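## Task

Pick up the little foam block that sits on the desk and set it down on this room's counter. The stacked cartons must not be disturbed. The robot must not tip over or finish leaning; either one means failure. The block has to rest on the counter by itself at the end, not be held there by the robot.

## Robot and tools

ROBOT. A Hello Robot Stretch 4 with one arm: an omni-wheel base, a lift that rides up a mast, an arm that telescopes straight ahead, a wrist with yaw, pitch and roll, and a two-finger gripper. It stands about 1.6 m tall; the base rim lies within 0.23 m of the base origin. Loose objects may occasionally get nudged by something outside the robot's control.

FRAMES. Base frame: origin on the floor beneath the base centre, x ahead, y to the left, z up. hand_pose is expressed in it and marks the point between the fingers, 0.015 m short of the tips; with all wrist joints at zero its axes line up with the base axes. Its printed value may be somewhat off. The odometry frame is the base frame as it was when the scene began.

execute_actions. Arguments: "actions", a list holding either one action or nothing (empty = just report state and pictures), and "cameras", a list of head_camera, head_left_camera, head_right_camera, wrist_camera or all (omitted/null/["all"] gives all, [] gives none). An action contains "base", "joints" or both, plus optional "pace" and "contact_limits"; alternatively it holds only {"end_of_arm": "enable_torque"}, which reactivates wrist or gripper motors that shut down. Motions in one action begin together.
- base: exactly one relative move, measured from where the base last reported itself. translate_m: metres straight ahead (negative backs up), -2 to 2. strafe_m: metres sideways, left positive, -2 to 2. rotate_rad: radians in place, counter-clockwise from above positive, -3.2 to 3.2.
- joints: absolute targets keyed by name, a single set for the one arm; include any subset. lift_m 0 to 1.2; arm_m 0 to 0.55 (extension); wrist_yaw_rad -1.134 to 4.276 (0 ahead, positive leftward, 3.14 tucked back, past 3.4 the arm may interfere); wrist_pitch_rad -1.117 to 4.259 (0 level, 1.57 pointing down); wrist_roll_rad -1.117 to 4.259 (0 puts both fingers level, positive turns clockwise viewed from behind); gripper_m 0 to 0.08, the finger gap in metres. "Done" tolerances: lift and arm 0.004, yaw and roll 0.02, pitch 0.05, gripper 0.002. A joint target outside its range gets clipped and reported; any other bad key or value rejects the call with no motion. A joint left out may keep pushing toward an earlier target.
- pace: slow, default, fast or max; base at up to 0.1/0.3/0.4/0.6 m/s and 1/2/3/4 rad/s. With lift above 0.2 the base is slowed further, down to 0.3 m/s and 1 rad/s at full height.
- contact_limits: only arm_m, 0 (gentlest) to 0.75 (firmest), 0.5 if absent; sets how much force the arm may apply before halting.
If a result reports a stop, the remaining execute_actions, wait and finished_scene calls in that reply are skipped.

Other tools. wait {"seconds": 0 to 10} lets the scene run with no new command and returns state and images. zoom_image {"camera", "region": [x0, y0, x1, y1]} enlarges part of that camera's latest full image, pixel coordinates from the top-left, at most 504 by 504. finished_scene {"scene": 1 or 2} closes the scene for good and tells whether it succeeded; the goal must hold stably by then.

RESULTS. base_status and joint_status: done; off_target (resting short, maybe still pushing); contact_stop_at_<key> (met resistance; that part goes slack, a slack lift may sag under load, slack wheels may roll); limit_stop_at_<name>, e.g. own_body (self-collision guard, likely when pitched up below -0.2 and rolled below -0.4 or above 4) or tilt (leaning over 6 degrees; lift, arm and wheels go limp until upright); torque_fault (motor limp until enable_torque). on_its_own lists uncommanded behaviour; its "held at" is a target, not a position. lidar_m: 12 distances in metres, 30-degree sectors starting straight ahead and going counter-clockwise (4th left, 7th rear, 10th right); "-" is nothing seen or closer than 0.25 m; it sees from about 0.15 m up, so tabletops show, but glass and thin legs may not. wrist_depth_mm: 7x7 grid of depths in mm (100–2000) from the wrist view, top-left first. base_odometry uses wheel counts, heading -3.142 to 3.142; if turned_by_wheels and turned_by_imu differ by over ~0.1 rad, the base slipped or struck something. base_tilt in degrees, forward and right positive, with a fixed bias up to ~1.5. motor_effort: percent of maximum, bracket is the peak during the action; wheel efforts positive mean turning right.

GRIPPER. Close to a gap smaller than the object to grip; after contact the fingers only aim slightly further. A held object keeps the reading above your command and the effort away from 0; off_target after closing suggests something is held, though a light or thin grip may read done. Effort staying beyond about 50 shuts the motor off and may drop the item.

CAMERAS. head_camera (420x560) at the mast top looking forward and down; turn the base to look around. head_left_camera and head_right_camera (420x672 fisheyes) beside it, angled steeper, showing base and arm. wrist_camera (616x392) behind the fingers, tips near the image bottom. Calibration lines give K, distortion and T_world_to_cam from the base frame; expect small errors, larger for the wrist.

CAUTIONS. To unfold at the start, send lift_m 0.4 with wrist_yaw_rad 0. Don't drive or turn carrying over 1 kg with arm_m above 0.2, especially at fast or max; avoid steady pushes or pulls, above all with the gripper high. Avoid drops, slams and forcing the gripper into surfaces. The robot keeps holding the last command while you compose a reply.

Each tool is called after "Emit:" as name(argument=value, ...) on one line, values as JSON.

## Session

Emit:
execute_actions(actions=[{"joints":{"lift_m":0.4,"wrist_yaw_rad":0}}])

Scene clock: 2.37 s.
base_odometry: x=+0.000 y=+0.000 heading=+0.000 (m, m, rad; odometry frame)
turned_by_wheels: +0.000 (rad since the last result)
turned_by_imu: +0.000 (rad since the last result)
base_tilt: forward=-0.3 right=+0.1 (deg)
lidar_m: 0.89 0.70 0.72 0.94 2.25 1.65 1.14 1.09 1.27 0.87 0.83 0.85
base_status: not commanded
joint_positions: lift_m=+0.400 arm_m=+0.002 wrist_yaw_rad=+0.000 wrist_pitch_rad=-0.016 wrist_roll_rad=-0.011 gripper_m=+0.040
joint_status: all done
motor_effort: lift_m=+21(22) arm_m=-1(1) wrist_yaw_rad=-1(8) wrist_pitch_rad=-7(6) wrist_roll_rad=-1(1) gripper_m=-1(2) wheel_0=+0(0) wheel_1=-1(0) wheel_2=+1(0) (%)
hand_pose: x=+0.3852 y=-0.0873 z=+0.5813 quat_wxyz=(+1.000, -0.005, -0.008, +0.000) (m; base frame)
wrist_depth_mm: - - - 1255 904 699 585 / - - - 1160 878 715 591 / - - 1008 707 820 715 597 / - - 1008 715 809 723 603 / - - 1008 723 820 707 603 / 1756 1808 148 715 778 668 603 / 1281 1281 - 715 455 - 591
pictures: head_camera, head_left_camera, head_right_camera, wrist_camera
camera_calibration (this result's frames):
wrist_camera: T_world_to_cam=[[0.0181604, -0.99982, -0.00545135, -0.0823117], [-0.0303796, 0.00489794, -0.999526, 0.639468], [0.999373, 0.0183174, -0.0302852, -0.213438], [0, 0, 0, 1]] pos_world=[0.234226, -0.0815193, 0.632253]
Images, in order (width x height): head_camera 420x560, head_left_camera 420x672, head_right_camera 420x672, wrist_camera 616x392.

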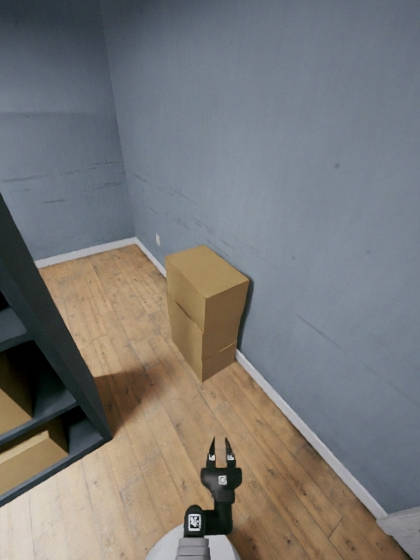

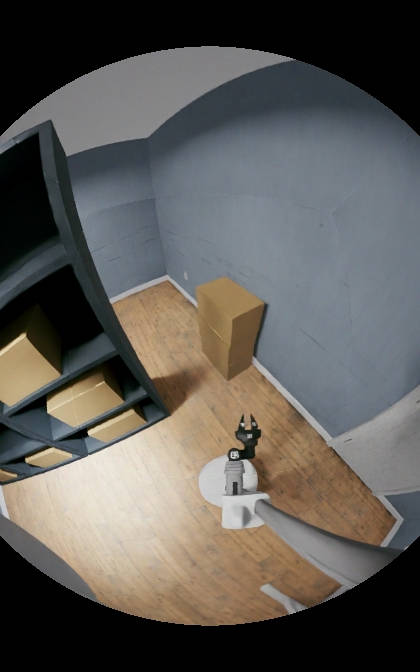

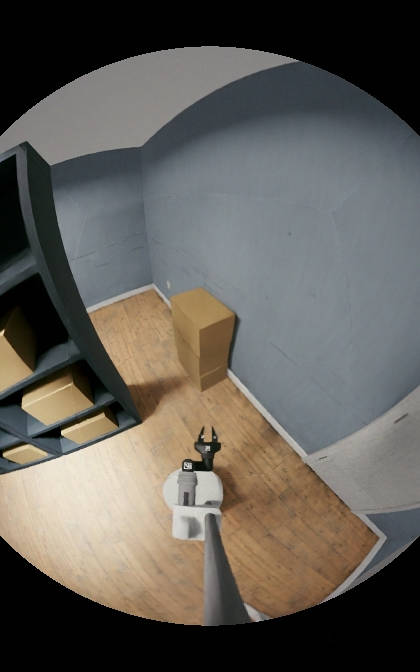

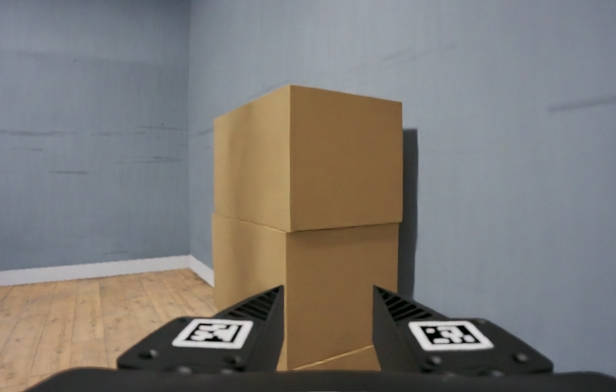

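Emit:
execute_actions(actions=[{"base":{"rotate_rad":2.2},"joints":{"lift_m":0.7,"gripper_m":0.08}}], cameras=["head_camera","head_left_camera","wrist_camera"])

Scene clock: 12.60 s.
base_odometry: x=+0.000 y=+0.000 heading=+2.199 (m, m, rad; odometry frame)
turned_by_wheels: +2.199 (rad since the last result)
turned_by_imu: +2.150 (rad since the last result)
base_tilt: forward=-0.3 right=+0.0 (deg)
lidar_m: 2.83 1.49 1.07 1.08 1.16 0.87 0.85 0.89 0.90 0.69 0.76 1.03
base_status: done
joint_positions: lift_m=+0.700 arm_m=+0.002 wrist_yaw_rad=+0.000 wrist_pitch_rad=-0.016 wrist_roll_rad=-0.011 gripper_m=+0.080
joint_status: all done
motor_effort: lift_m=+21(22) arm_m=-1(2) wrist_yaw_rad=+0(1) wrist_pitch_rad=-8(8) wrist_roll_rad=-1(1) gripper_m=+0(3) wheel_0=-5(10) wheel_1=-7(12) wheel_2=-3(12) (%)
hand_pose: x=+0.3853 y=-0.0874 z=+0.8813 quat_wxyz=(+1.000, -0.005, -0.008, +0.000) (m; base frame)
wrist_depth_mm: - - - - - 1576 1160 / - - - - - 1576 1138 / - - - - - 1618 1138 / - - - - - 1618 1618 / - - - - - 1661 1576 / - - 153 - - 1229 1205 / - - 142 1983 1983 110 -
pictures: head_camera, head_left_camera, wrist_camera
camera_calibration (this result's frames):
wrist_camera: T_world_to_cam=[[0.0180335, -0.999823, -0.00545276, -0.0806535], [-0.0303665, 0.00490343, -0.999527, 0.939345], [0.999376, 0.0181906, -0.0302727, -0.204392], [0, 0, 0, 1]] pos_world=[0.234244, -0.0815272, 0.932274]
Images, in order (width x height): head_camera 420x560, head_left_camera 420x672, wrist_camera 616x392.

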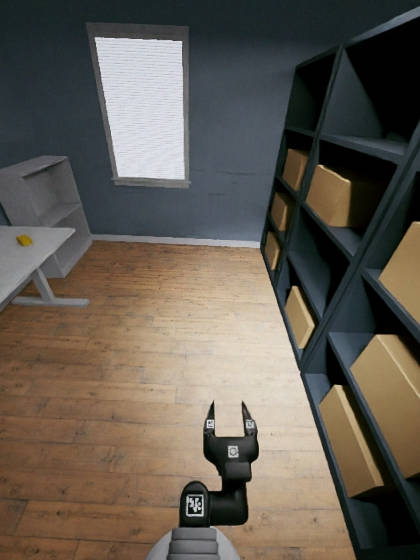

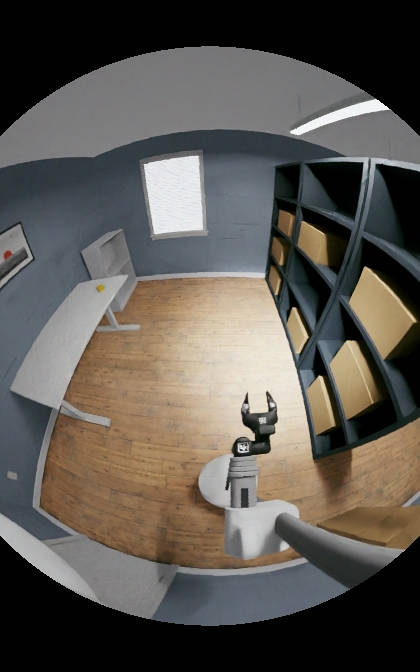

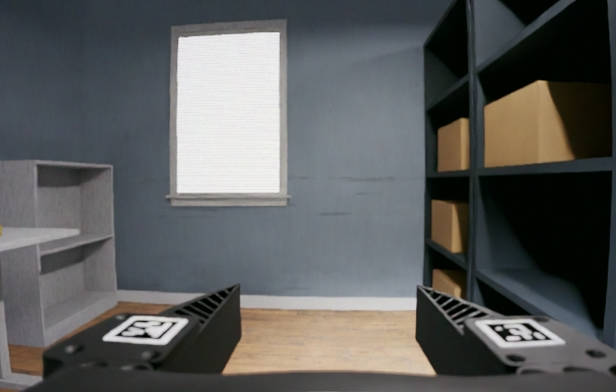

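Emit:
execute_actions(actions=[{"base":{"translate_m":1.4},"pace":"max"}], cameras=[])

Emit:
execute_actions(actions=[{"base":{"rotate_rad":1.6},"pace":"fast"}], cameras=[])

Emit:
execute_actions(actions=[{"base":{"translate_m":0.5},"pace":"fast"}], cameras=["head_camera","wrist_camera"])

Scene clock: 26.67 s.
base_odometry: x=-0.823 y=+1.132 heading=+2.200 (m, m, rad; odometry frame)
turned_by_wheels: +0.001 (rad since the last result)
turned_by_imu: +0.000 (rad since the last result)
base_tilt: forward=-0.3 right=+0.0 (deg)
lidar_m: 1.45 1.52 1.07 1.03 1.08 2.33 2.23 1.03 0.76 0.72 0.77 1.08
base_status: done
joint_positions: lift_m=+0.700 arm_m=+0.002 wrist_yaw_rad=+0.000 wrist_pitch_rad=-0.016 wrist_roll_rad=-0.011 gripper_m=+0.080
joint_status: not commanded
motor_effort: lift_m=+18(21) arm_m=-1(2) wrist_yaw_rad=+0(1) wrist_pitch_rad=-7(8) wrist_roll_rad=+0(1) gripper_m=+0(2) wheel_0=+5(9) wheel_1=+7(13) wheel_2=+2(15) (%)
hand_pose: x=+0.3852 y=-0.0874 z=+0.8816 quat_wxyz=(+1.000, -0.005, -0.008, +0.000) (m; base frame)
wrist_depth_mm: 1308 1281 1255 1229 1229 1182 1138 / 1308 1281 1281 1255 1255 1205 1138 / 1308 1308 1281 1255 1255 1205 1160 / 1336 1281 1255 1255 1255 1229 1182 / 1336 1308 1308 1281 1255 1255 1098 / 1366 1336 153 1255 1255 1255 1042 / - - 142 1308 1255 110 -
pictures: none
No camera images: the call's "cameras" was empty. Leave "cameras" out to get every camera's image.

Scene clock: 28.53 s.
base_odometry: x=-0.823 y=+1.132 heading=-2.484 (m, m, rad; odometry frame)
turned_by_wheels: +1.599 (rad since the last result)
turned_by_imu: +1.563 (rad since the last result)
base_tilt: forward=-0.2 right=+0.1 (deg)
lidar_m: 1.02 1.08 1.51 2.23 1.03 0.75 0.72 0.79 1.10 1.46 1.52 1.06
base_status: done
joint_positions: lift_m=+0.700 arm_m=+0.002 wrist_yaw_rad=+0.000 wrist_pitch_rad=-0.016 wrist_roll_rad=-0.011 gripper_m=+0.080
joint_status: not commanded
motor_effort: lift_m=+19(18) arm_m=-1(2) wrist_yaw_rad=-1(2) wrist_pitch_rad=-7(8) wrist_roll_rad=+0(1) gripper_m=+0(1) wheel_0=-4(10) wheel_1=-5(14) wheel_2=-2(11) (%)
hand_pose: x=+0.3853 y=-0.0874 z=+0.8816 quat_wxyz=(+1.000, -0.005, -0.008, +0.000) (m; base frame)
wrist_depth_mm: 1708 1661 1618 1576 1576 1499 1499 / 1708 1618 1661 1576 1576 1576 1499 / 1756 1708 1661 1618 1576 1576 1499 / 1708 1708 1661 1618 1576 1499 1499 / 1060 1098 1118 1118 1098 1499 1464 / 1708 1708 153 1661 1160 798 1499 / - - 141 1661 1576 110 -
pictures: none
No camera images: the call's "cameras" was empty. Leave "cameras" out to get every camera's image.

Scene clock: 31.13 s.
base_odometry: x=-1.219 y=+0.826 heading=-2.483 (m, m, rad; odometry frame)
turned_by_wheels: +0.001 (rad since the last result)
turned_by_imu: +0.001 (rad since the last result)
base_tilt: forward=-0.3 right=+0.0 (deg)
lidar_m: 0.52 0.55 0.79 2.19 1.70 1.26 1.21 1.28 1.50 1.44 1.40 0.54
base_status: done
joint_positions: lift_m=+0.700 arm_m=+0.002 wrist_yaw_rad=+0.000 wrist_pitch_rad=-0.016 wrist_roll_rad=-0.011 gripper_m=+0.080
joint_status: not commanded
motor_effort: lift_m=+19(19) arm_m=-1(1) wrist_yaw_rad=+0(2) wrist_pitch_rad=-9(8) wrist_roll_rad=+0(0) gripper_m=+1(2) wheel_0=+5(11) wheel_1=+7(13) wheel_2=+2(13) (%)
hand_pose: x=+0.3853 y=-0.0874 z=+0.8816 quat_wxyz=(+1.000, -0.005, -0.008, +0.000) (m; base frame)
wrist_depth_mm: 1182 1118 1118 1078 1098 1042 1042 / 1182 1160 1118 1118 1078 1078 1042 / 1205 1182 1138 1098 1078 1078 991 / 1205 1182 1138 1118 1098 1078 917 / 1078 1098 1138 1138 1098 1078 904 / 585 603 153 621 517 585 878 / - - 141 452 445 110 -
pictures: head_camera, wrist_camera
camera_calibration (this result's frames):
wrist_camera: T_world_to_cam=[[0.0178899, -0.999825, -0.00545353, -0.0806272], [-0.0303428, 0.00490898, -0.999527, 0.939564], [0.999379, 0.0180469, -0.0302497, -0.204426], [0, 0, 0, 1]] pos_world=[0.234251, -0.0815362, 0.932496]
Images, in order (width x height): head_camera 420x560, wrist_camera 616x392.

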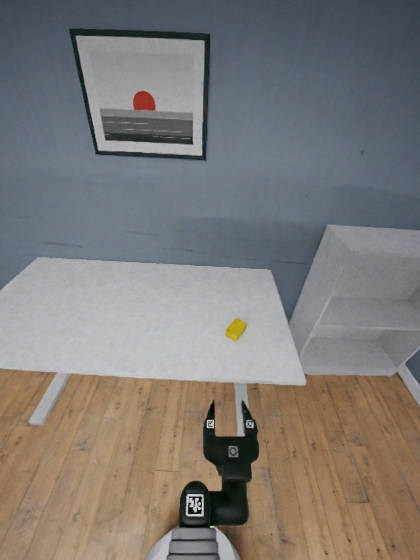

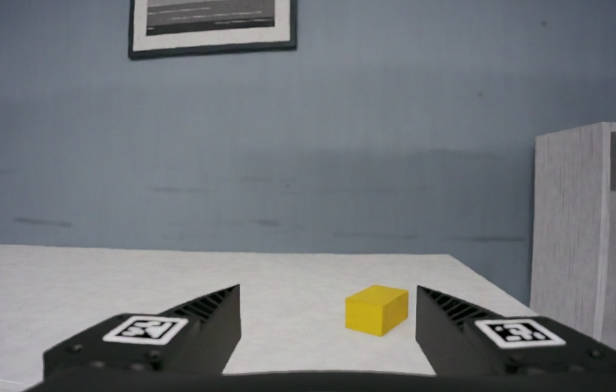

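Emit:
execute_actions(actions=[{"base":{"strafe_m":0.45},"joints":{"wrist_pitch_rad":0.5,"lift_m":0.76},"pace":"fast"}], cameras=[])

Emit:
execute_actions(actions=[{"base":{"rotate_rad":-0.59},"pace":"fast"}], cameras=[])

Emit:
execute_actions(actions=[{"base":{"translate_m":0.2},"joints":{"arm_m":0.28},"pace":"fast"}], cameras=["head_camera","wrist_camera"])

Scene clock: 44.50 s.
base_odometry: x=-0.944 y=+0.471 heading=-2.483 (m, m, rad; odometry frame)
turned_by_wheels: +0.000 (rad since the last result)
turned_by_imu: -0.001 (rad since the last result)
base_tilt: forward=-0.2 right=+0.0 (deg)
lidar_m: 0.54 0.59 0.82 1.75 1.87 1.26 1.20 1.29 1.81 1.91 0.77 0.55
base_status: done
joint_positions: lift_m=+0.760 arm_m=+0.002 wrist_yaw_rad=+0.000 wrist_pitch_rad=+0.502 wrist_roll_rad=-0.011 gripper_m=+0.080
joint_status: all done
motor_effort: lift_m=+21(23) arm_m=-1(2) wrist_yaw_rad=+0(1) wrist_pitch_rad=-7(7) wrist_roll_rad=-1(0) gripper_m=-1(1) wheel_0=-1(16) wheel_1=+4(19) wheel_2=+0(0) (%)
hand_pose: x=+0.3590 y=-0.0874 z=+0.8356 quat_wxyz=(+0.969, -0.005, +0.249, +0.001) (m; base frame)
wrist_depth_mm: 1060 1060 1060 1025 1025 991 976 / 1118 931 891 854 854 854 878 / 621 603 597 585 580 569 574 / 455 449 449 442 436 433 427 / 1397 991 1336 1336 1336 1308 878 / 1205 1042 153 1205 1182 1118 917 / - - 142 1060 1042 110 -
pictures: none
No camera images: the call's "cameras" was empty. Leave "cameras" out to get every camera's image.

Scene clock: 45.80 s.
base_odometry: x=-0.943 y=+0.471 heading=-3.072 (m, m, rad; odometry frame)
turned_by_wheels: -0.589 (rad since the last result)
turned_by_imu: -0.576 (rad since the last result)
base_tilt: forward=-0.3 right=+0.1 (deg)
lidar_m: 0.59 0.53 0.56 0.78 1.74 1.83 1.28 1.21 1.27 1.70 1.91 0.84
base_status: done
joint_positions: lift_m=+0.760 arm_m=+0.002 wrist_yaw_rad=+0.000 wrist_pitch_rad=+0.502 wrist_roll_rad=-0.011 gripper_m=+0.080
joint_status: not commanded
motor_effort: lift_m=+21(21) arm_m=-1(1) wrist_yaw_rad=+3(1) wrist_pitch_rad=-7(5) wrist_roll_rad=+1(1) gripper_m=+0(0) wheel_0=+6(9) wheel_1=+6(13) wheel_2=+3(11) (%)
hand_pose: x=+0.3590 y=-0.0874 z=+0.8356 quat_wxyz=(+0.969, -0.005, +0.249, +0.001) (m; base frame)
wrist_depth_mm: 904 991 1118 1255 1229 1576 1464 / 917 931 878 854 842 1618 1537 / 621 609 597 585 615 1808 1618 / 455 449 477 1078 1537 1708 1661 / 392 1308 1397 1397 1397 1430 1366 / 1205 1205 153 1205 1160 1182 1205 / - - 141 1060 1025 110 -
pictures: none
No camera images: the call's "cameras" was empty. Leave "cameras" out to get every camera's image.

Scene clock: 47.57 s.
base_odometry: x=-1.143 y=+0.457 heading=-3.071 (m, m, rad; odometry frame)
turned_by_wheels: +0.001 (rad since the last result)
turned_by_imu: +0.001 (rad since the last result)
base_tilt: forward=-0.3 right=+0.0 (deg)
lidar_m: 0.39 0.36 0.39 0.56 1.86 1.95 1.43 1.38 1.44 1.91 1.78 0.60
base_status: done
joint_positions: lift_m=+0.760 arm_m=+0.279 wrist_yaw_rad=+0.000 wrist_pitch_rad=+0.502 wrist_roll_rad=-0.011 gripper_m=+0.080
joint_status: all done
motor_effort: lift_m=+21(21) arm_m=+4(6) wrist_yaw_rad=-2(2) wrist_pitch_rad=-7(7) wrist_roll_rad=+0(0) gripper_m=-1(0) wheel_0=+4(10) wheel_1=+6(14) wheel_2=-1(14) (%)
hand_pose: x=+0.6366 y=-0.0874 z=+0.8356 quat_wxyz=(+0.969, -0.005, +0.249, +0.002) (m; base frame)
wrist_depth_mm: 609 654 732 831 842 715 1160 / 640 707 778 866 904 768 1205 / 621 597 585 574 615 891 1160 / 452 445 442 436 433 430 1397 / 355 355 355 286 349 343 342 / 293 296 153 290 282 283 291 / - - 142 259 255 110 -
pictures: head_camera, wrist_camera
camera_calibration (this result's frames):
wrist_camera: T_world_to_cam=[[0.0130734, -0.999823, -0.0135477, -0.0755064], [-0.521487, 0.00474272, -0.853246, 1.09166], [0.853159, 0.0182198, -0.521332, 0.0464347], [0, 0, 0, 1]] pos_world=[0.530655, -0.0815165, 0.954636]
Images, in order (width x height): head_camera 420x560, wrist_camera 616x392.

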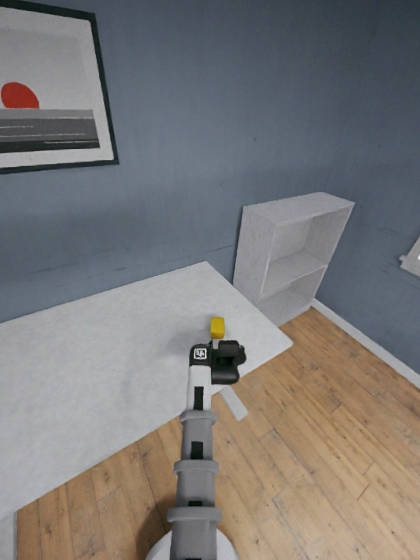

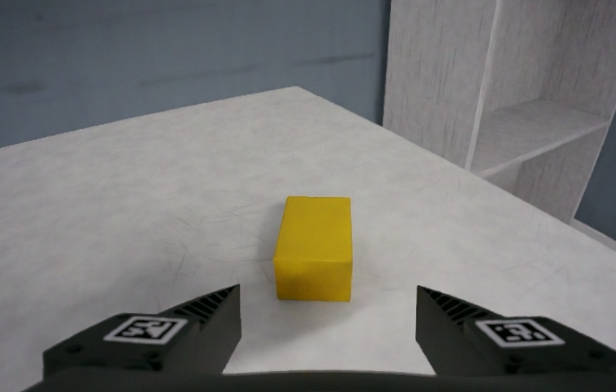

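Emit:
execute_actions(actions=[{"base":{"strafe_m":0.005},"joints":{"arm_m":0.34,"lift_m":0.68}}], cameras=["wrist_camera"])

Emit:
execute_actions(actions=[{"joints":{"arm_m":0.42}}], cameras=["wrist_camera"])

Emit:
execute_actions(actions=[{"joints":{"gripper_m":0.03}}], cameras=[])

Emit:
execute_actions(actions=[{"joints":{"lift_m":0.76}}], cameras=["wrist_camera"])

Scene clock: 58.87 s.
base_odometry: x=-1.142 y=+0.452 heading=-3.071 (m, m, rad; odometry frame)
turned_by_wheels: +0.000 (rad since the last result)
turned_by_imu: +0.000 (rad since the last result)
base_tilt: forward=-0.2 right=+0.0 (deg)
lidar_m: 0.42 0.37 0.39 0.55 1.86 1.93 1.47 1.37 1.43 1.92 1.80 0.63
base_status: done
joint_positions: lift_m=+0.680 arm_m=+0.339 wrist_yaw_rad=+0.000 wrist_pitch_rad=+0.503 wrist_roll_rad=-0.011 gripper_m=+0.080
joint_status: all done
motor_effort: lift_m=+16(21) arm_m=+4(5) wrist_yaw_rad=-1(1) wrist_pitch_rad=-6(6) wrist_roll_rad=+0(1) gripper_m=+0(1) wheel_0=+2(10) wheel_1=+2(13) wheel_2=+0(0) (%)
hand_pose: x=+0.6965 y=-0.0874 z=+0.7560 quat_wxyz=(+0.969, -0.005, +0.249, +0.001) (m; base frame)
wrist_depth_mm: 564 615 691 788 820 647 1118 / 574 609 574 559 768 699 1138 / 404 394 387 379 375 373 917 / 297 293 290 202 271 281 278 / 234 233 234 195 220 226 224 / 193 194 153 193 186 186 - / - - 142 170 167 110 -
pictures: wrist_camera
camera_calibration (this result's frames):
wrist_camera: T_world_to_cam=[[0.0129279, -0.999825, -0.013549, -0.0772921], [-0.521571, 0.00481795, -0.853194, 1.05503], [0.85311, 0.0180968, -0.521417, -0.0460617], [0, 0, 0, 1]] pos_world=[0.59057, -0.0815281, 0.875084]
Images, in order (width x height): wrist_camera 616x392.

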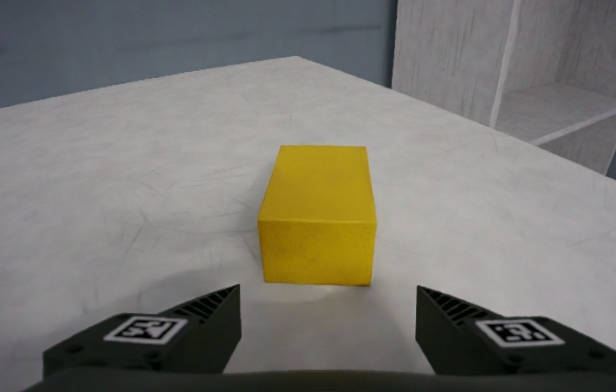

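Scene clock: 60.03 s.
base_odometry: x=-1.142 y=+0.452 heading=-3.071 (m, m, rad; odometry frame)
turned_by_wheels: +0.000 (rad since the last result)
turned_by_imu: +0.000 (rad since the last result)
base_tilt: forward=-0.2 right=+0.1 (deg)
lidar_m: 0.41 0.38 0.39 0.51 1.85 1.91 1.47 1.39 1.45 1.93 1.79 0.57
base_status: not commanded
joint_positions: lift_m=+0.680 arm_m=+0.419 wrist_yaw_rad=+0.000 wrist_pitch_rad=+0.503 wrist_roll_rad=-0.011 gripper_m=+0.080
joint_status: all done
motor_effort: lift_m=+16(16) arm_m=+4(5) wrist_yaw_rad=+0(1) wrist_pitch_rad=-8(7) wrist_roll_rad=+0(1) gripper_m=-1(1) wheel_0=+2(2) wheel_1=+2(2) wheel_2=+0(0) (%)
hand_pose: x=+0.7765 y=-0.0874 z=+0.7560 quat_wxyz=(+0.969, -0.005, +0.249, +0.001) (m; base frame)
wrist_depth_mm: 512 554 621 707 750 580 991 / 530 564 580 559 759 609 1060 / 402 392 384 375 375 597 842 / 296 294 289 286 283 281 285 / 234 233 232 162 212 225 224 / 193 193 135 136 144 186 - / - - 119 119 122 110 -
pictures: wrist_camera
camera_calibration (this result's frames):
wrist_camera: T_world_to_cam=[[0.012894, -0.999825, -0.0135494, -0.0783063], [-0.521599, 0.00483537, -0.853177, 1.09677], [0.853094, 0.0180683, -0.521445, -0.114295], [0, 0, 0, 1]] pos_world=[0.670589, -0.0815307, 0.875081]
Images, in order (width x height): wrist_camera 616x392.

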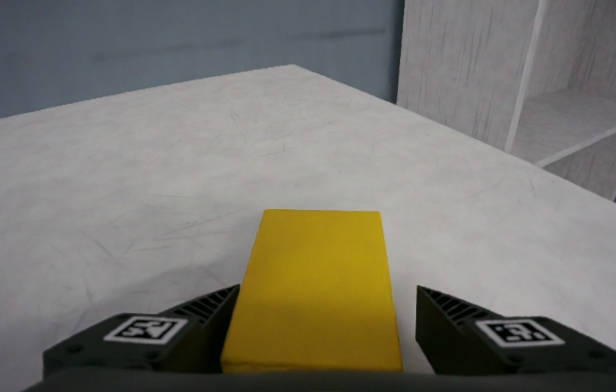

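Scene clock: 61.03 s.
base_odometry: x=-1.142 y=+0.452 heading=-3.071 (m, m, rad; odometry frame)
turned_by_wheels: +0.000 (rad since the last result)
turned_by_imu: +0.000 (rad since the last result)
base_tilt: forward=-0.2 right=+0.0 (deg)
lidar_m: 0.41 0.38 0.38 0.54 1.85 1.92 1.47 1.39 1.43 1.91 1.78 0.57
base_status: not commanded
joint_positions: lift_m=+0.680 arm_m=+0.419 wrist_yaw_rad=+0.000 wrist_pitch_rad=+0.503 wrist_roll_rad=-0.011 gripper_m=+0.059
joint_status: gripper_m off_target (ended at +0.059, target +0.030)
on_its_own: gripper_m is held at +0.053, not at your +0.030, by its contact guard: the fingers met something
motor_effort: lift_m=+15(15) arm_m=+4(4) wrist_yaw_rad=-1(0) wrist_pitch_rad=-8(8) wrist_roll_rad=+1(0) gripper_m=-42(40) wheel_0=+2(2) wheel_1=+2(2) wheel_2=+0(0) (%)
hand_pose: x=+0.7765 y=-0.0874 z=+0.7560 quat_wxyz=(+0.969, -0.005, +0.249, +0.001) (m; base frame)
wrist_depth_mm: 517 564 621 707 759 580 991 / 535 569 569 559 759 615 1060 / 404 392 384 377 373 591 854 / 296 293 290 286 283 281 286 / 234 233 233 163 211 225 222 / 192 193 135 136 135 189 186 / 168 - 117 119 117 - -
pictures: none
No camera images: the call's "cameras" was empty. Leave "cameras" out to get every camera's image.

Scene clock: 62.33 s.
base_odometry: x=-1.142 y=+0.452 heading=-3.071 (m, m, rad; odometry frame)
turned_by_wheels: +0.000 (rad since the last result)
turned_by_imu: +0.000 (rad since the last result)
base_tilt: forward=-0.2 right=+0.0 (deg)
lidar_m: 0.41 0.37 0.39 0.54 1.85 1.94 1.46 1.37 1.44 1.93 1.80 0.59
base_status: not commanded
joint_positions: lift_m=+0.760 arm_m=+0.419 wrist_yaw_rad=+0.000 wrist_pitch_rad=+0.503 wrist_roll_rad=-0.011 gripper_m=+0.059
joint_status: all done
on_its_own: gripper_m is held at +0.053, not at your +0.030, by its contact guard: the fingers met something
motor_effort: lift_m=+22(24) arm_m=+5(4) wrist_yaw_rad=+0(0) wrist_pitch_rad=-7(8) wrist_roll_rad=+0(1) gripper_m=-43(41) wheel_0=+2(2) wheel_1=+2(2) wheel_2=+0(0) (%)
hand_pose: x=+0.7765 y=-0.0874 z=+0.8355 quat_wxyz=(+0.969, -0.005, +0.249, +0.001) (m; base frame)
wrist_depth_mm: 512 559 627 699 750 580 991 / 539 603 668 750 809 609 1118 / 569 597 580 574 831 668 976 / 452 445 442 436 430 707 1255 / 355 355 353 162 322 342 1229 / 293 294 135 135 135 287 282 / 256 - 117 119 117 - -
pictures: wrist_camera
camera_calibration (this result's frames):
wrist_camera: T_world_to_cam=[[0.0128828, -0.999825, -0.0135505, -0.0772213], [-0.521841, 0.00483704, -0.853029, 1.16461], [0.852945, 0.0180606, -0.521688, -0.0725224], [0, 0, 0, 1]] pos_world=[0.670595, -0.0815313, 0.954566]
Images, in order (width x height): wrist_camera 616x392.

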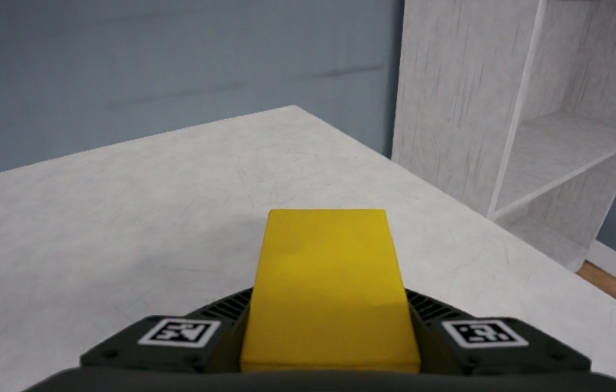

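Emit:
execute_actions(actions=[{"base":{"translate_m":-0.8},"joints":{"arm_m":0},"pace":"max"}], cameras=[])

Emit:
execute_actions(actions=[{"base":{"rotate_rad":-2.64},"pace":"fast"}], cameras=[])

Emit:
execute_actions(actions=[{"base":{"strafe_m":-0.8},"pace":"max"}], cameras=["head_camera","head_left_camera"])

Scene clock: 77.30 s.
base_odometry: x=-0.345 y=+0.508 heading=-3.071 (m, m, rad; odometry frame)
turned_by_wheels: -0.001 (rad since the last result)
turned_by_imu: +0.000 (rad since the last result)
base_tilt: forward=-0.3 right=+0.0 (deg)
lidar_m: 1.12 1.03 1.08 1.51 1.46 1.34 0.75 0.69 0.74 1.00 2.23 1.56
base_status: done
joint_positions: lift_m=+0.760 arm_m=+0.002 wrist_yaw_rad=+0.000 wrist_pitch_rad=+0.503 wrist_roll_rad=-0.011 gripper_m=+0.059
joint_status: all done
joint sent to its limit — the command would take arm_m past its lower limit, so that joint was sent only as far as its limit.
on_its_own: gripper_m is held at +0.053, not at your +0.030, by its contact guard: the fingers met something
motor_effort: lift_m=+20(22) arm_m=-4(5) wrist_yaw_rad=+0(1) wrist_pitch_rad=-10(10) wrist_roll_rad=+1(1) gripper_m=-39(40) wheel_0=-5(11) wheel_1=-5(12) wheel_2=+2(15) (%)
hand_pose: x=+0.3594 y=-0.0874 z=+0.8356 quat_wxyz=(+0.969, -0.005, +0.249, +0.001) (m; base frame)
wrist_depth_mm: 1308 1430 1537 1576 1708 - 1756 / 976 946 1078 1863 - - 1863 / 1430 1661 1863 - - - 1983 / 1576 1708 1863 1708 1756 1808 1708 / 1430 1464 1464 163 1336 1430 1366 / 1182 1205 135 136 135 1205 1160 / 1042 - 117 119 117 - -
pictures: none
No camera images: the call's "cameras" was empty. Leave "cameras" out to get every camera's image.

Scene clock: 79.73 s.
base_odometry: x=-0.345 y=+0.508 heading=+0.573 (m, m, rad; odometry frame)
turned_by_wheels: -2.639 (rad since the last result)
turned_by_imu: -2.580 (rad since the last result)
base_tilt: forward=-0.3 right=+0.1 (deg)
lidar_m: 0.68 0.71 0.98 2.23 2.27 1.14 1.03 1.10 1.51 1.43 1.34 0.73
base_status: done
joint_positions: lift_m=+0.760 arm_m=+0.002 wrist_yaw_rad=+0.000 wrist_pitch_rad=+0.503 wrist_roll_rad=-0.011 gripper_m=+0.059
joint_status: not commanded
on_its_own: gripper_m is held at +0.053, not at your +0.030, by its contact guard: the fingers met something
motor_effort: lift_m=+20(20) arm_m=-4(4) wrist_yaw_rad=+2(1) wrist_pitch_rad=-7(8) wrist_roll_rad=+0(1) gripper_m=-41(39) wheel_0=+4(10) wheel_1=+7(14) wheel_2=+1(8) (%)
hand_pose: x=+0.3595 y=-0.0874 z=+0.8356 quat_wxyz=(+0.969, -0.005, +0.249, +0.001) (m; base frame)
wrist_depth_mm: 591 831 854 854 854 798 574 / 597 866 574 554 549 707 564 / 603 820 535 535 530 668 574 / 609 768 585 574 580 707 591 / 634 676 634 162 615 647 976 / 741 798 135 135 135 732 1160 / 854 - 117 119 117 - -
pictures: none
No camera images: the call's "cameras" was empty. Leave "cameras" out to get every camera's image.

Scene clock: 82.90 s.
base_odometry: x=+0.089 y=-0.165 heading=+0.573 (m, m, rad; odometry frame)
turned_by_wheels: +0.000 (rad since the last result)
turned_by_imu: +0.000 (rad since the last result)
base_tilt: forward=-0.2 right=+0.0 (deg)
lidar_m: 1.14 0.78 1.02 2.54 1.54 1.11 1.47 0.99 0.71 0.66 0.70 0.80
base_status: done
joint_positions: lift_m=+0.760 arm_m=+0.002 wrist_yaw_rad=+0.000 wrist_pitch_rad=+0.503 wrist_roll_rad=-0.011 gripper_m=+0.059
joint_status: not commanded
on_its_own: gripper_m is held at +0.053, not at your +0.030, by its contact guard: the fingers met something
motor_effort: lift_m=+19(20) arm_m=-4(4) wrist_yaw_rad=+0(0) wrist_pitch_rad=-8(9) wrist_roll_rad=-1(0) gripper_m=-40(41) wheel_0=+4(14) wheel_1=-2(16) wheel_2=+0(2) (%)
hand_pose: x=+0.3594 y=-0.0874 z=+0.8356 quat_wxyz=(+0.969, -0.005, +0.249, +0.001) (m; base frame)
wrist_depth_mm: 488 707 - - - 1098 820 / 517 723 - - - 591 535 / 564 723 - - - 564 544 / 723 715 1708 1756 976 609 597 / 707 768 1366 163 759 668 668 / 820 831 135 135 135 715 768 / 866 - 117 119 117 - -
pictures: head_camera, head_left_camera
Images, in order (width x height): head_camera 420x560, head_left_camera 420x672.

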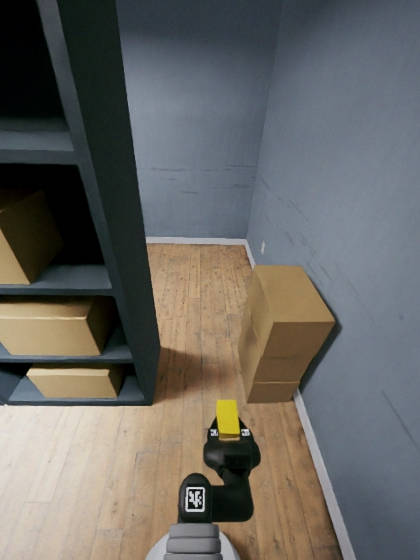

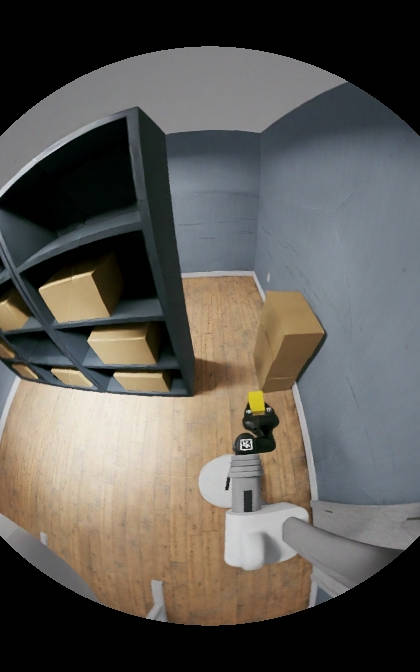

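Emit:
execute_actions(actions=[{"base":{"translate_m":1.7},"joints":{"lift_m":0.95},"pace":"fast"}], cameras=[])

Emit:
execute_actions(actions=[{"base":{"rotate_rad":1.3},"pace":"fast"}], cameras=["head_camera","head_left_camera"])

Scene clock: 100.77 s.
base_odometry: x=+1.517 y=+0.758 heading=+0.574 (m, m, rad; odometry frame)
turned_by_wheels: +0.001 (rad since the last result)
turned_by_imu: +0.000 (rad since the last result)
base_tilt: forward=-0.2 right=+0.0 (deg)
lidar_m: 1.18 1.25 1.16 2.10 0.69 0.57 2.84 0.56 0.62 0.60 0.61 0.83
base_status: done
joint_positions: lift_m=+0.950 arm_m=+0.002 wrist_yaw_rad=+0.000 wrist_pitch_rad=+0.503 wrist_roll_rad=-0.011 gripper_m=+0.059
joint_status: all done
on_its_own: gripper_m is held at +0.053, not at your +0.030, by its contact guard: the fingers met something
motor_effort: lift_m=+21(25) arm_m=-4(4) wrist_yaw_rad=-1(2) wrist_pitch_rad=-9(8) wrist_roll_rad=+1(1) gripper_m=-40(41) wheel_0=+4(10) wheel_1=+6(12) wheel_2=+2(13) (%)
hand_pose: x=+0.3594 y=-0.0874 z=+1.0255 quat_wxyz=(+0.969, -0.005, +0.249, +0.001) (m; base frame)
wrist_depth_mm: 904 891 891 904 904 891 759 / 960 976 960 960 960 946 768 / 1060 1042 1060 1042 1042 1042 778 / 1160 1160 1160 1138 1160 1118 788 / 1281 1281 1281 163 1205 1138 788 / 1397 1397 135 135 135 976 759 / 1281 - 117 119 117 - -
pictures: none
No camera images: the call's "cameras" was empty. Leave "cameras" out to get every camera's image.

Scene clock: 102.77 s.
base_odometry: x=+1.517 y=+0.758 heading=+1.873 (m, m, rad; odometry frame)
turned_by_wheels: +1.299 (rad since the last result)
turned_by_imu: +1.270 (rad since the last result)
base_tilt: forward=-0.2 right=+0.0 (deg)
lidar_m: 1.17 1.05 0.56 0.59 0.61 0.55 0.60 0.59 0.69 1.16 1.19 1.18
base_status: done
joint_positions: lift_m=+0.950 arm_m=+0.002 wrist_yaw_rad=+0.000 wrist_pitch_rad=+0.503 wrist_roll_rad=-0.011 gripper_m=+0.059
joint_status: not commanded
on_its_own: gripper_m is held at +0.053, not at your +0.030, by its contact guard: the fingers met something
motor_effort: lift_m=+21(21) arm_m=-4(4) wrist_yaw_rad=+1(0) wrist_pitch_rad=-8(7) wrist_roll_rad=-1(1) gripper_m=-41(42) wheel_0=-4(11) wheel_1=-6(12) wheel_2=-4(12) (%)
hand_pose: x=+0.3594 y=-0.0874 z=+1.0255 quat_wxyz=(+0.969, -0.005, +0.249, +0.001) (m; base frame)
wrist_depth_mm: 1499 - - 1983 1576 1308 1078 / 1499 - - 1808 991 960 1008 / 1397 - - - 1025 1025 1078 / 1336 - - - 1078 1138 1160 / 1229 1808 1756 163 1098 1281 1205 / 1182 1464 135 136 135 1397 1229 / 1118 - 117 119 117 - -
pictures: head_camera, head_left_camera
Images, in order (width x height): head_camera 420x560, head_left_camera 420x672.

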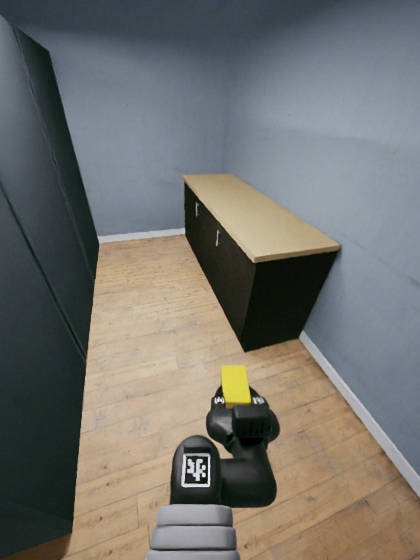

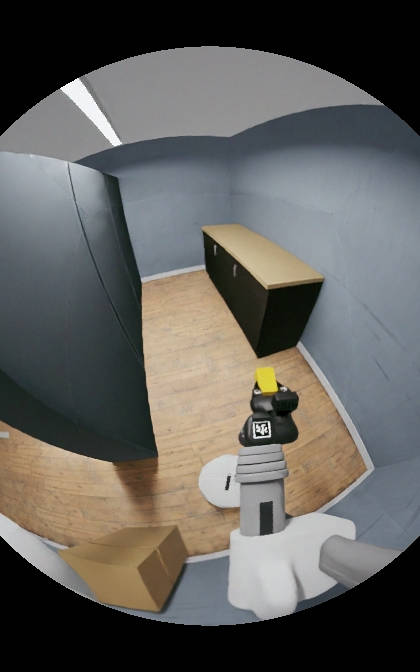

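Corner is near (1.15,-0.3).

Emit:
execute_actions(actions=[{"base":{"rotate_rad":-0.28},"pace":"fast"}], cameras=[])

Emit:
execute_actions(actions=[{"base":{"translate_m":0.62},"joints":{"arm_m":0.5},"pace":"fast"}], cameras=["head_camera","wrist_camera"])

Scene clock: 116.37 s.
base_odometry: x=+1.517 y=+0.758 heading=+1.593 (m, m, rad; odometry frame)
turned_by_wheels: -0.279 (rad since the last result)
turned_by_imu: -0.273 (rad since the last result)
base_tilt: forward=-0.2 right=+0.1 (deg)
lidar_m: 1.15 1.90 0.71 0.56 2.76 0.54 0.63 0.61 0.63 0.83 1.18 1.21
base_status: done
joint_positions: lift_m=+0.950 arm_m=+0.002 wrist_yaw_rad=+0.000 wrist_pitch_rad=+0.503 wrist_roll_rad=-0.011 gripper_m=+0.059
joint_status: not commanded
on_its_own: gripper_m is held at +0.053, not at your +0.030, by its contact guard: the fingers met something
motor_effort: lift_m=+21(21) arm_m=-4(4) wrist_yaw_rad=+3(0) wrist_pitch_rad=-7(8) wrist_roll_rad=+1(0) gripper_m=-39(40) wheel_0=+4(8) wheel_1=+5(11) wheel_2=+3(9) (%)
hand_pose: x=+0.3594 y=-0.0874 z=+1.0255 quat_wxyz=(+0.969, -0.005, +0.249, +0.001) (m; base frame)
wrist_depth_mm: - - 1756 1499 1255 1008 866 / - - 1336 1008 1118 1060 904 / - - 1576 1060 1229 1118 931 / - - 1921 1138 1366 1205 976 / 1756 1756 1756 163 1499 1255 1025 / 1430 1430 135 135 135 1229 1078 / 1255 - 117 119 117 - -
pictures: none
No camera images: the call's "cameras" was empty. Leave "cameras" out to get every camera's image.

Scene clock: 119.50 s.
base_odometry: x=+1.502 y=+1.377 heading=+1.594 (m, m, rad; odometry frame)
turned_by_wheels: +0.001 (rad since the last result)
turned_by_imu: +0.000 (rad since the last result)
base_tilt: forward=-0.2 right=+0.0 (deg)
lidar_m: 0.54 0.84 1.25 0.84 0.77 0.83 1.12 1.10 1.15 0.90 0.84 0.74
base_status: done
joint_positions: lift_m=+0.950 arm_m=+0.499 wrist_yaw_rad=+0.000 wrist_pitch_rad=+0.503 wrist_roll_rad=-0.011 gripper_m=+0.059
joint_status: all done
on_its_own: gripper_m is held at +0.053, not at your +0.030, by its contact guard: the fingers met something
motor_effort: lift_m=+21(21) arm_m=+4(6) wrist_yaw_rad=-1(2) wrist_pitch_rad=-8(10) wrist_roll_rad=+0(1) gripper_m=-42(42) wheel_0=+4(10) wheel_1=+6(13) wheel_2=-2(14) (%)
hand_pose: x=+0.8566 y=-0.0874 z=+1.0255 quat_wxyz=(+0.969, -0.005, +0.249, +0.001) (m; base frame)
wrist_depth_mm: 1576 1661 1118 707 508 397 340 / 960 917 866 723 544 415 353 / 615 603 585 574 535 439 366 / 449 445 439 436 430 424 384 / 355 355 353 163 320 342 340 / 293 293 135 136 135 287 283 / 256 - 117 119 117 - -
pictures: head_camera, wrist_camera
camera_calibration (this result's frames):
wrist_camera: T_world_to_cam=[[0.0130619, -0.999823, -0.0135502, -0.0757976], [-0.52185, 0.00474312, -0.853024, 1.3685], [0.852937, 0.0182133, -0.521696, -0.0416352], [0, 0, 0, 1]] pos_world=[0.750656, -0.0815169, 1.14462]
Images, in order (width x height): head_camera 420x560, wrist_camera 616x392.

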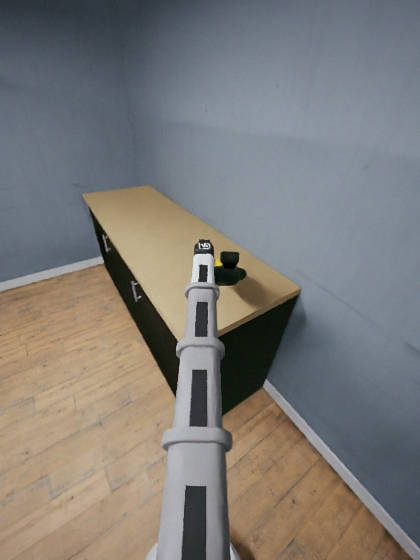

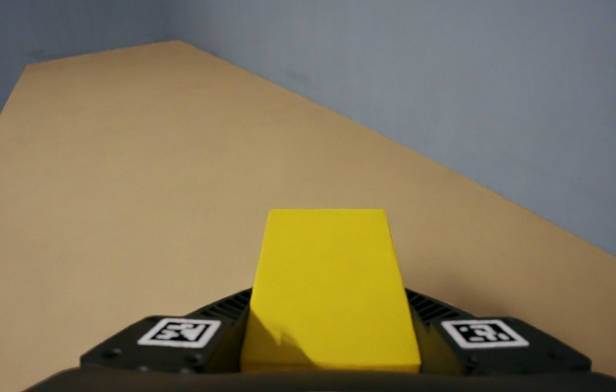

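Same depths as before: 0.08 above.

Emit:
execute_actions(actions=[{"joints":{"lift_m":0.872}}], cameras=[])

Emit:
execute_actions(actions=[{"joints":{"gripper_m":0.08}}], cameras=[])

Emit:
execute_actions(actions=[{"joints":{"lift_m":0.95,"arm_m":0.4},"pace":"fast"}], cameras=["wrist_camera"])

Emit:
finished_scene(scene=1)

Scene clock: 127.80 s.
base_odometry: x=+1.502 y=+1.377 heading=+1.594 (m, m, rad; odometry frame)
turned_by_wheels: +0.000 (rad since the last result)
turned_by_imu: +0.000 (rad since the last result)
base_tilt: forward=-0.2 right=+0.1 (deg)
lidar_m: 0.54 0.85 1.24 0.84 0.78 0.80 1.13 1.12 1.16 0.92 0.85 0.72
base_status: not commanded
joint_positions: lift_m=+0.872 arm_m=+0.499 wrist_yaw_rad=+0.000 wrist_pitch_rad=+0.503 wrist_roll_rad=-0.011 gripper_m=+0.059
joint_status: all done
on_its_own: gripper_m is held at +0.053, not at your +0.030, by its contact guard: the fingers met something
motor_effort: lift_m=+16(17) arm_m=+4(4) wrist_yaw_rad=-1(0) wrist_pitch_rad=-8(9) wrist_roll_rad=+0(1) gripper_m=-40(41) wheel_0=+5(5) wheel_1=+6(6) wheel_2=-2(2) (%)
hand_pose: x=+0.8566 y=-0.0874 z=+0.9480 quat_wxyz=(+0.969, -0.005, +0.249, +0.001) (m; base frame)
wrist_depth_mm: 1229 1229 976 707 508 397 342 / 647 603 580 559 512 415 355 / 407 394 387 382 377 377 353 / 298 296 291 289 286 285 281 / 236 236 235 163 213 228 225 / 194 195 135 135 135 190 187 / 170 - 117 119 117 - -
pictures: none
No camera images: the call's "cameras" was empty. Leave "cameras" out to get every camera's image.

Scene clock: 128.73 s.
base_odometry: x=+1.502 y=+1.377 heading=+1.594 (m, m, rad; odometry frame)
turned_by_wheels: +0.000 (rad since the last result)
turned_by_imu: +0.000 (rad since the last result)
base_tilt: forward=-0.2 right=-0.1 (deg)
lidar_m: 0.55 0.83 1.24 0.86 0.78 0.83 1.14 1.12 1.14 0.93 0.85 0.73
base_status: not commanded
joint_positions: lift_m=+0.872 arm_m=+0.499 wrist_yaw_rad=+0.000 wrist_pitch_rad=+0.503 wrist_roll_rad=-0.011 gripper_m=+0.080
joint_status: all done
motor_effort: lift_m=+16(16) arm_m=+4(4) wrist_yaw_rad=-2(1) wrist_pitch_rad=-9(6) wrist_roll_rad=+0(0) gripper_m=+1(39) wheel_0=+5(5) wheel_1=+6(6) wheel_2=-2(2) (%)
hand_pose: x=+0.8566 y=-0.0874 z=+0.9480 quat_wxyz=(+0.969, -0.005, +0.249, +0.001) (m; base frame)
wrist_depth_mm: 1229 1229 976 707 512 397 340 / 647 615 580 564 508 418 355 / 410 397 387 379 377 375 351 / 298 296 293 290 286 283 281 / 236 236 236 165 213 229 225 / 195 195 148 138 141 189 - / - - 122 121 121 110 -
pictures: none
No camera images: the call's "cameras" was empty. Leave "cameras" out to get every camera's image.

Scene clock: 129.83 s.
base_odometry: x=+1.502 y=+1.377 heading=+1.594 (m, m, rad; odometry frame)
turned_by_wheels: +0.000 (rad since the last result)
turned_by_imu: +0.000 (rad since the last result)
base_tilt: forward=-0.2 right=+0.0 (deg)
lidar_m: 0.53 0.84 1.22 0.85 0.78 0.83 1.12 1.11 1.16 0.93 0.85 0.74
base_status: not commanded
joint_positions: lift_m=+0.950 arm_m=+0.401 wrist_yaw_rad=+0.000 wrist_pitch_rad=+0.503 wrist_roll_rad=-0.011 gripper_m=+0.080
joint_status: all done
motor_effort: lift_m=+21(23) arm_m=-4(4) wrist_yaw_rad=+3(2) wrist_pitch_rad=-7(8) wrist_roll_rad=+0(1) gripper_m=+0(0) wheel_0=+5(4) wheel_1=+6(6) wheel_2=-2(2) (%)
hand_pose: x=+0.7580 y=-0.0875 z=+1.0256 quat_wxyz=(+0.969, -0.005, +0.249, +0.001) (m; base frame)
wrist_depth_mm: 1618 1708 1255 788 585 452 387 / 976 917 878 778 621 477 399 / 615 597 585 574 569 500 415 / 452 442 442 436 433 430 413 / 355 353 353 296 347 342 342 / 294 294 153 253 256 285 291 / - - 142 258 255 110 -
pictures: wrist_camera
camera_calibration (this result's frames):
wrist_camera: T_world_to_cam=[[0.0125111, -0.99983, -0.0135471, -0.0741993], [-0.521612, 0.00503286, -0.853168, 1.31709], [0.853091, 0.0177404, -0.52146, 0.0420522], [0, 0, 0, 1]] pos_world=[0.652066, -0.0815615, 1.14463]
Images, in order (width x height): wrist_camera 616x392.

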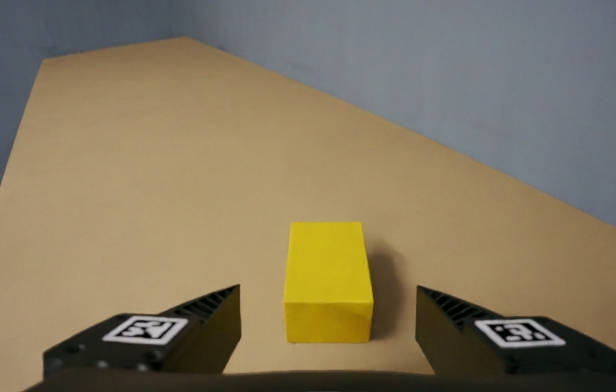

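The scene is finished: the task was done.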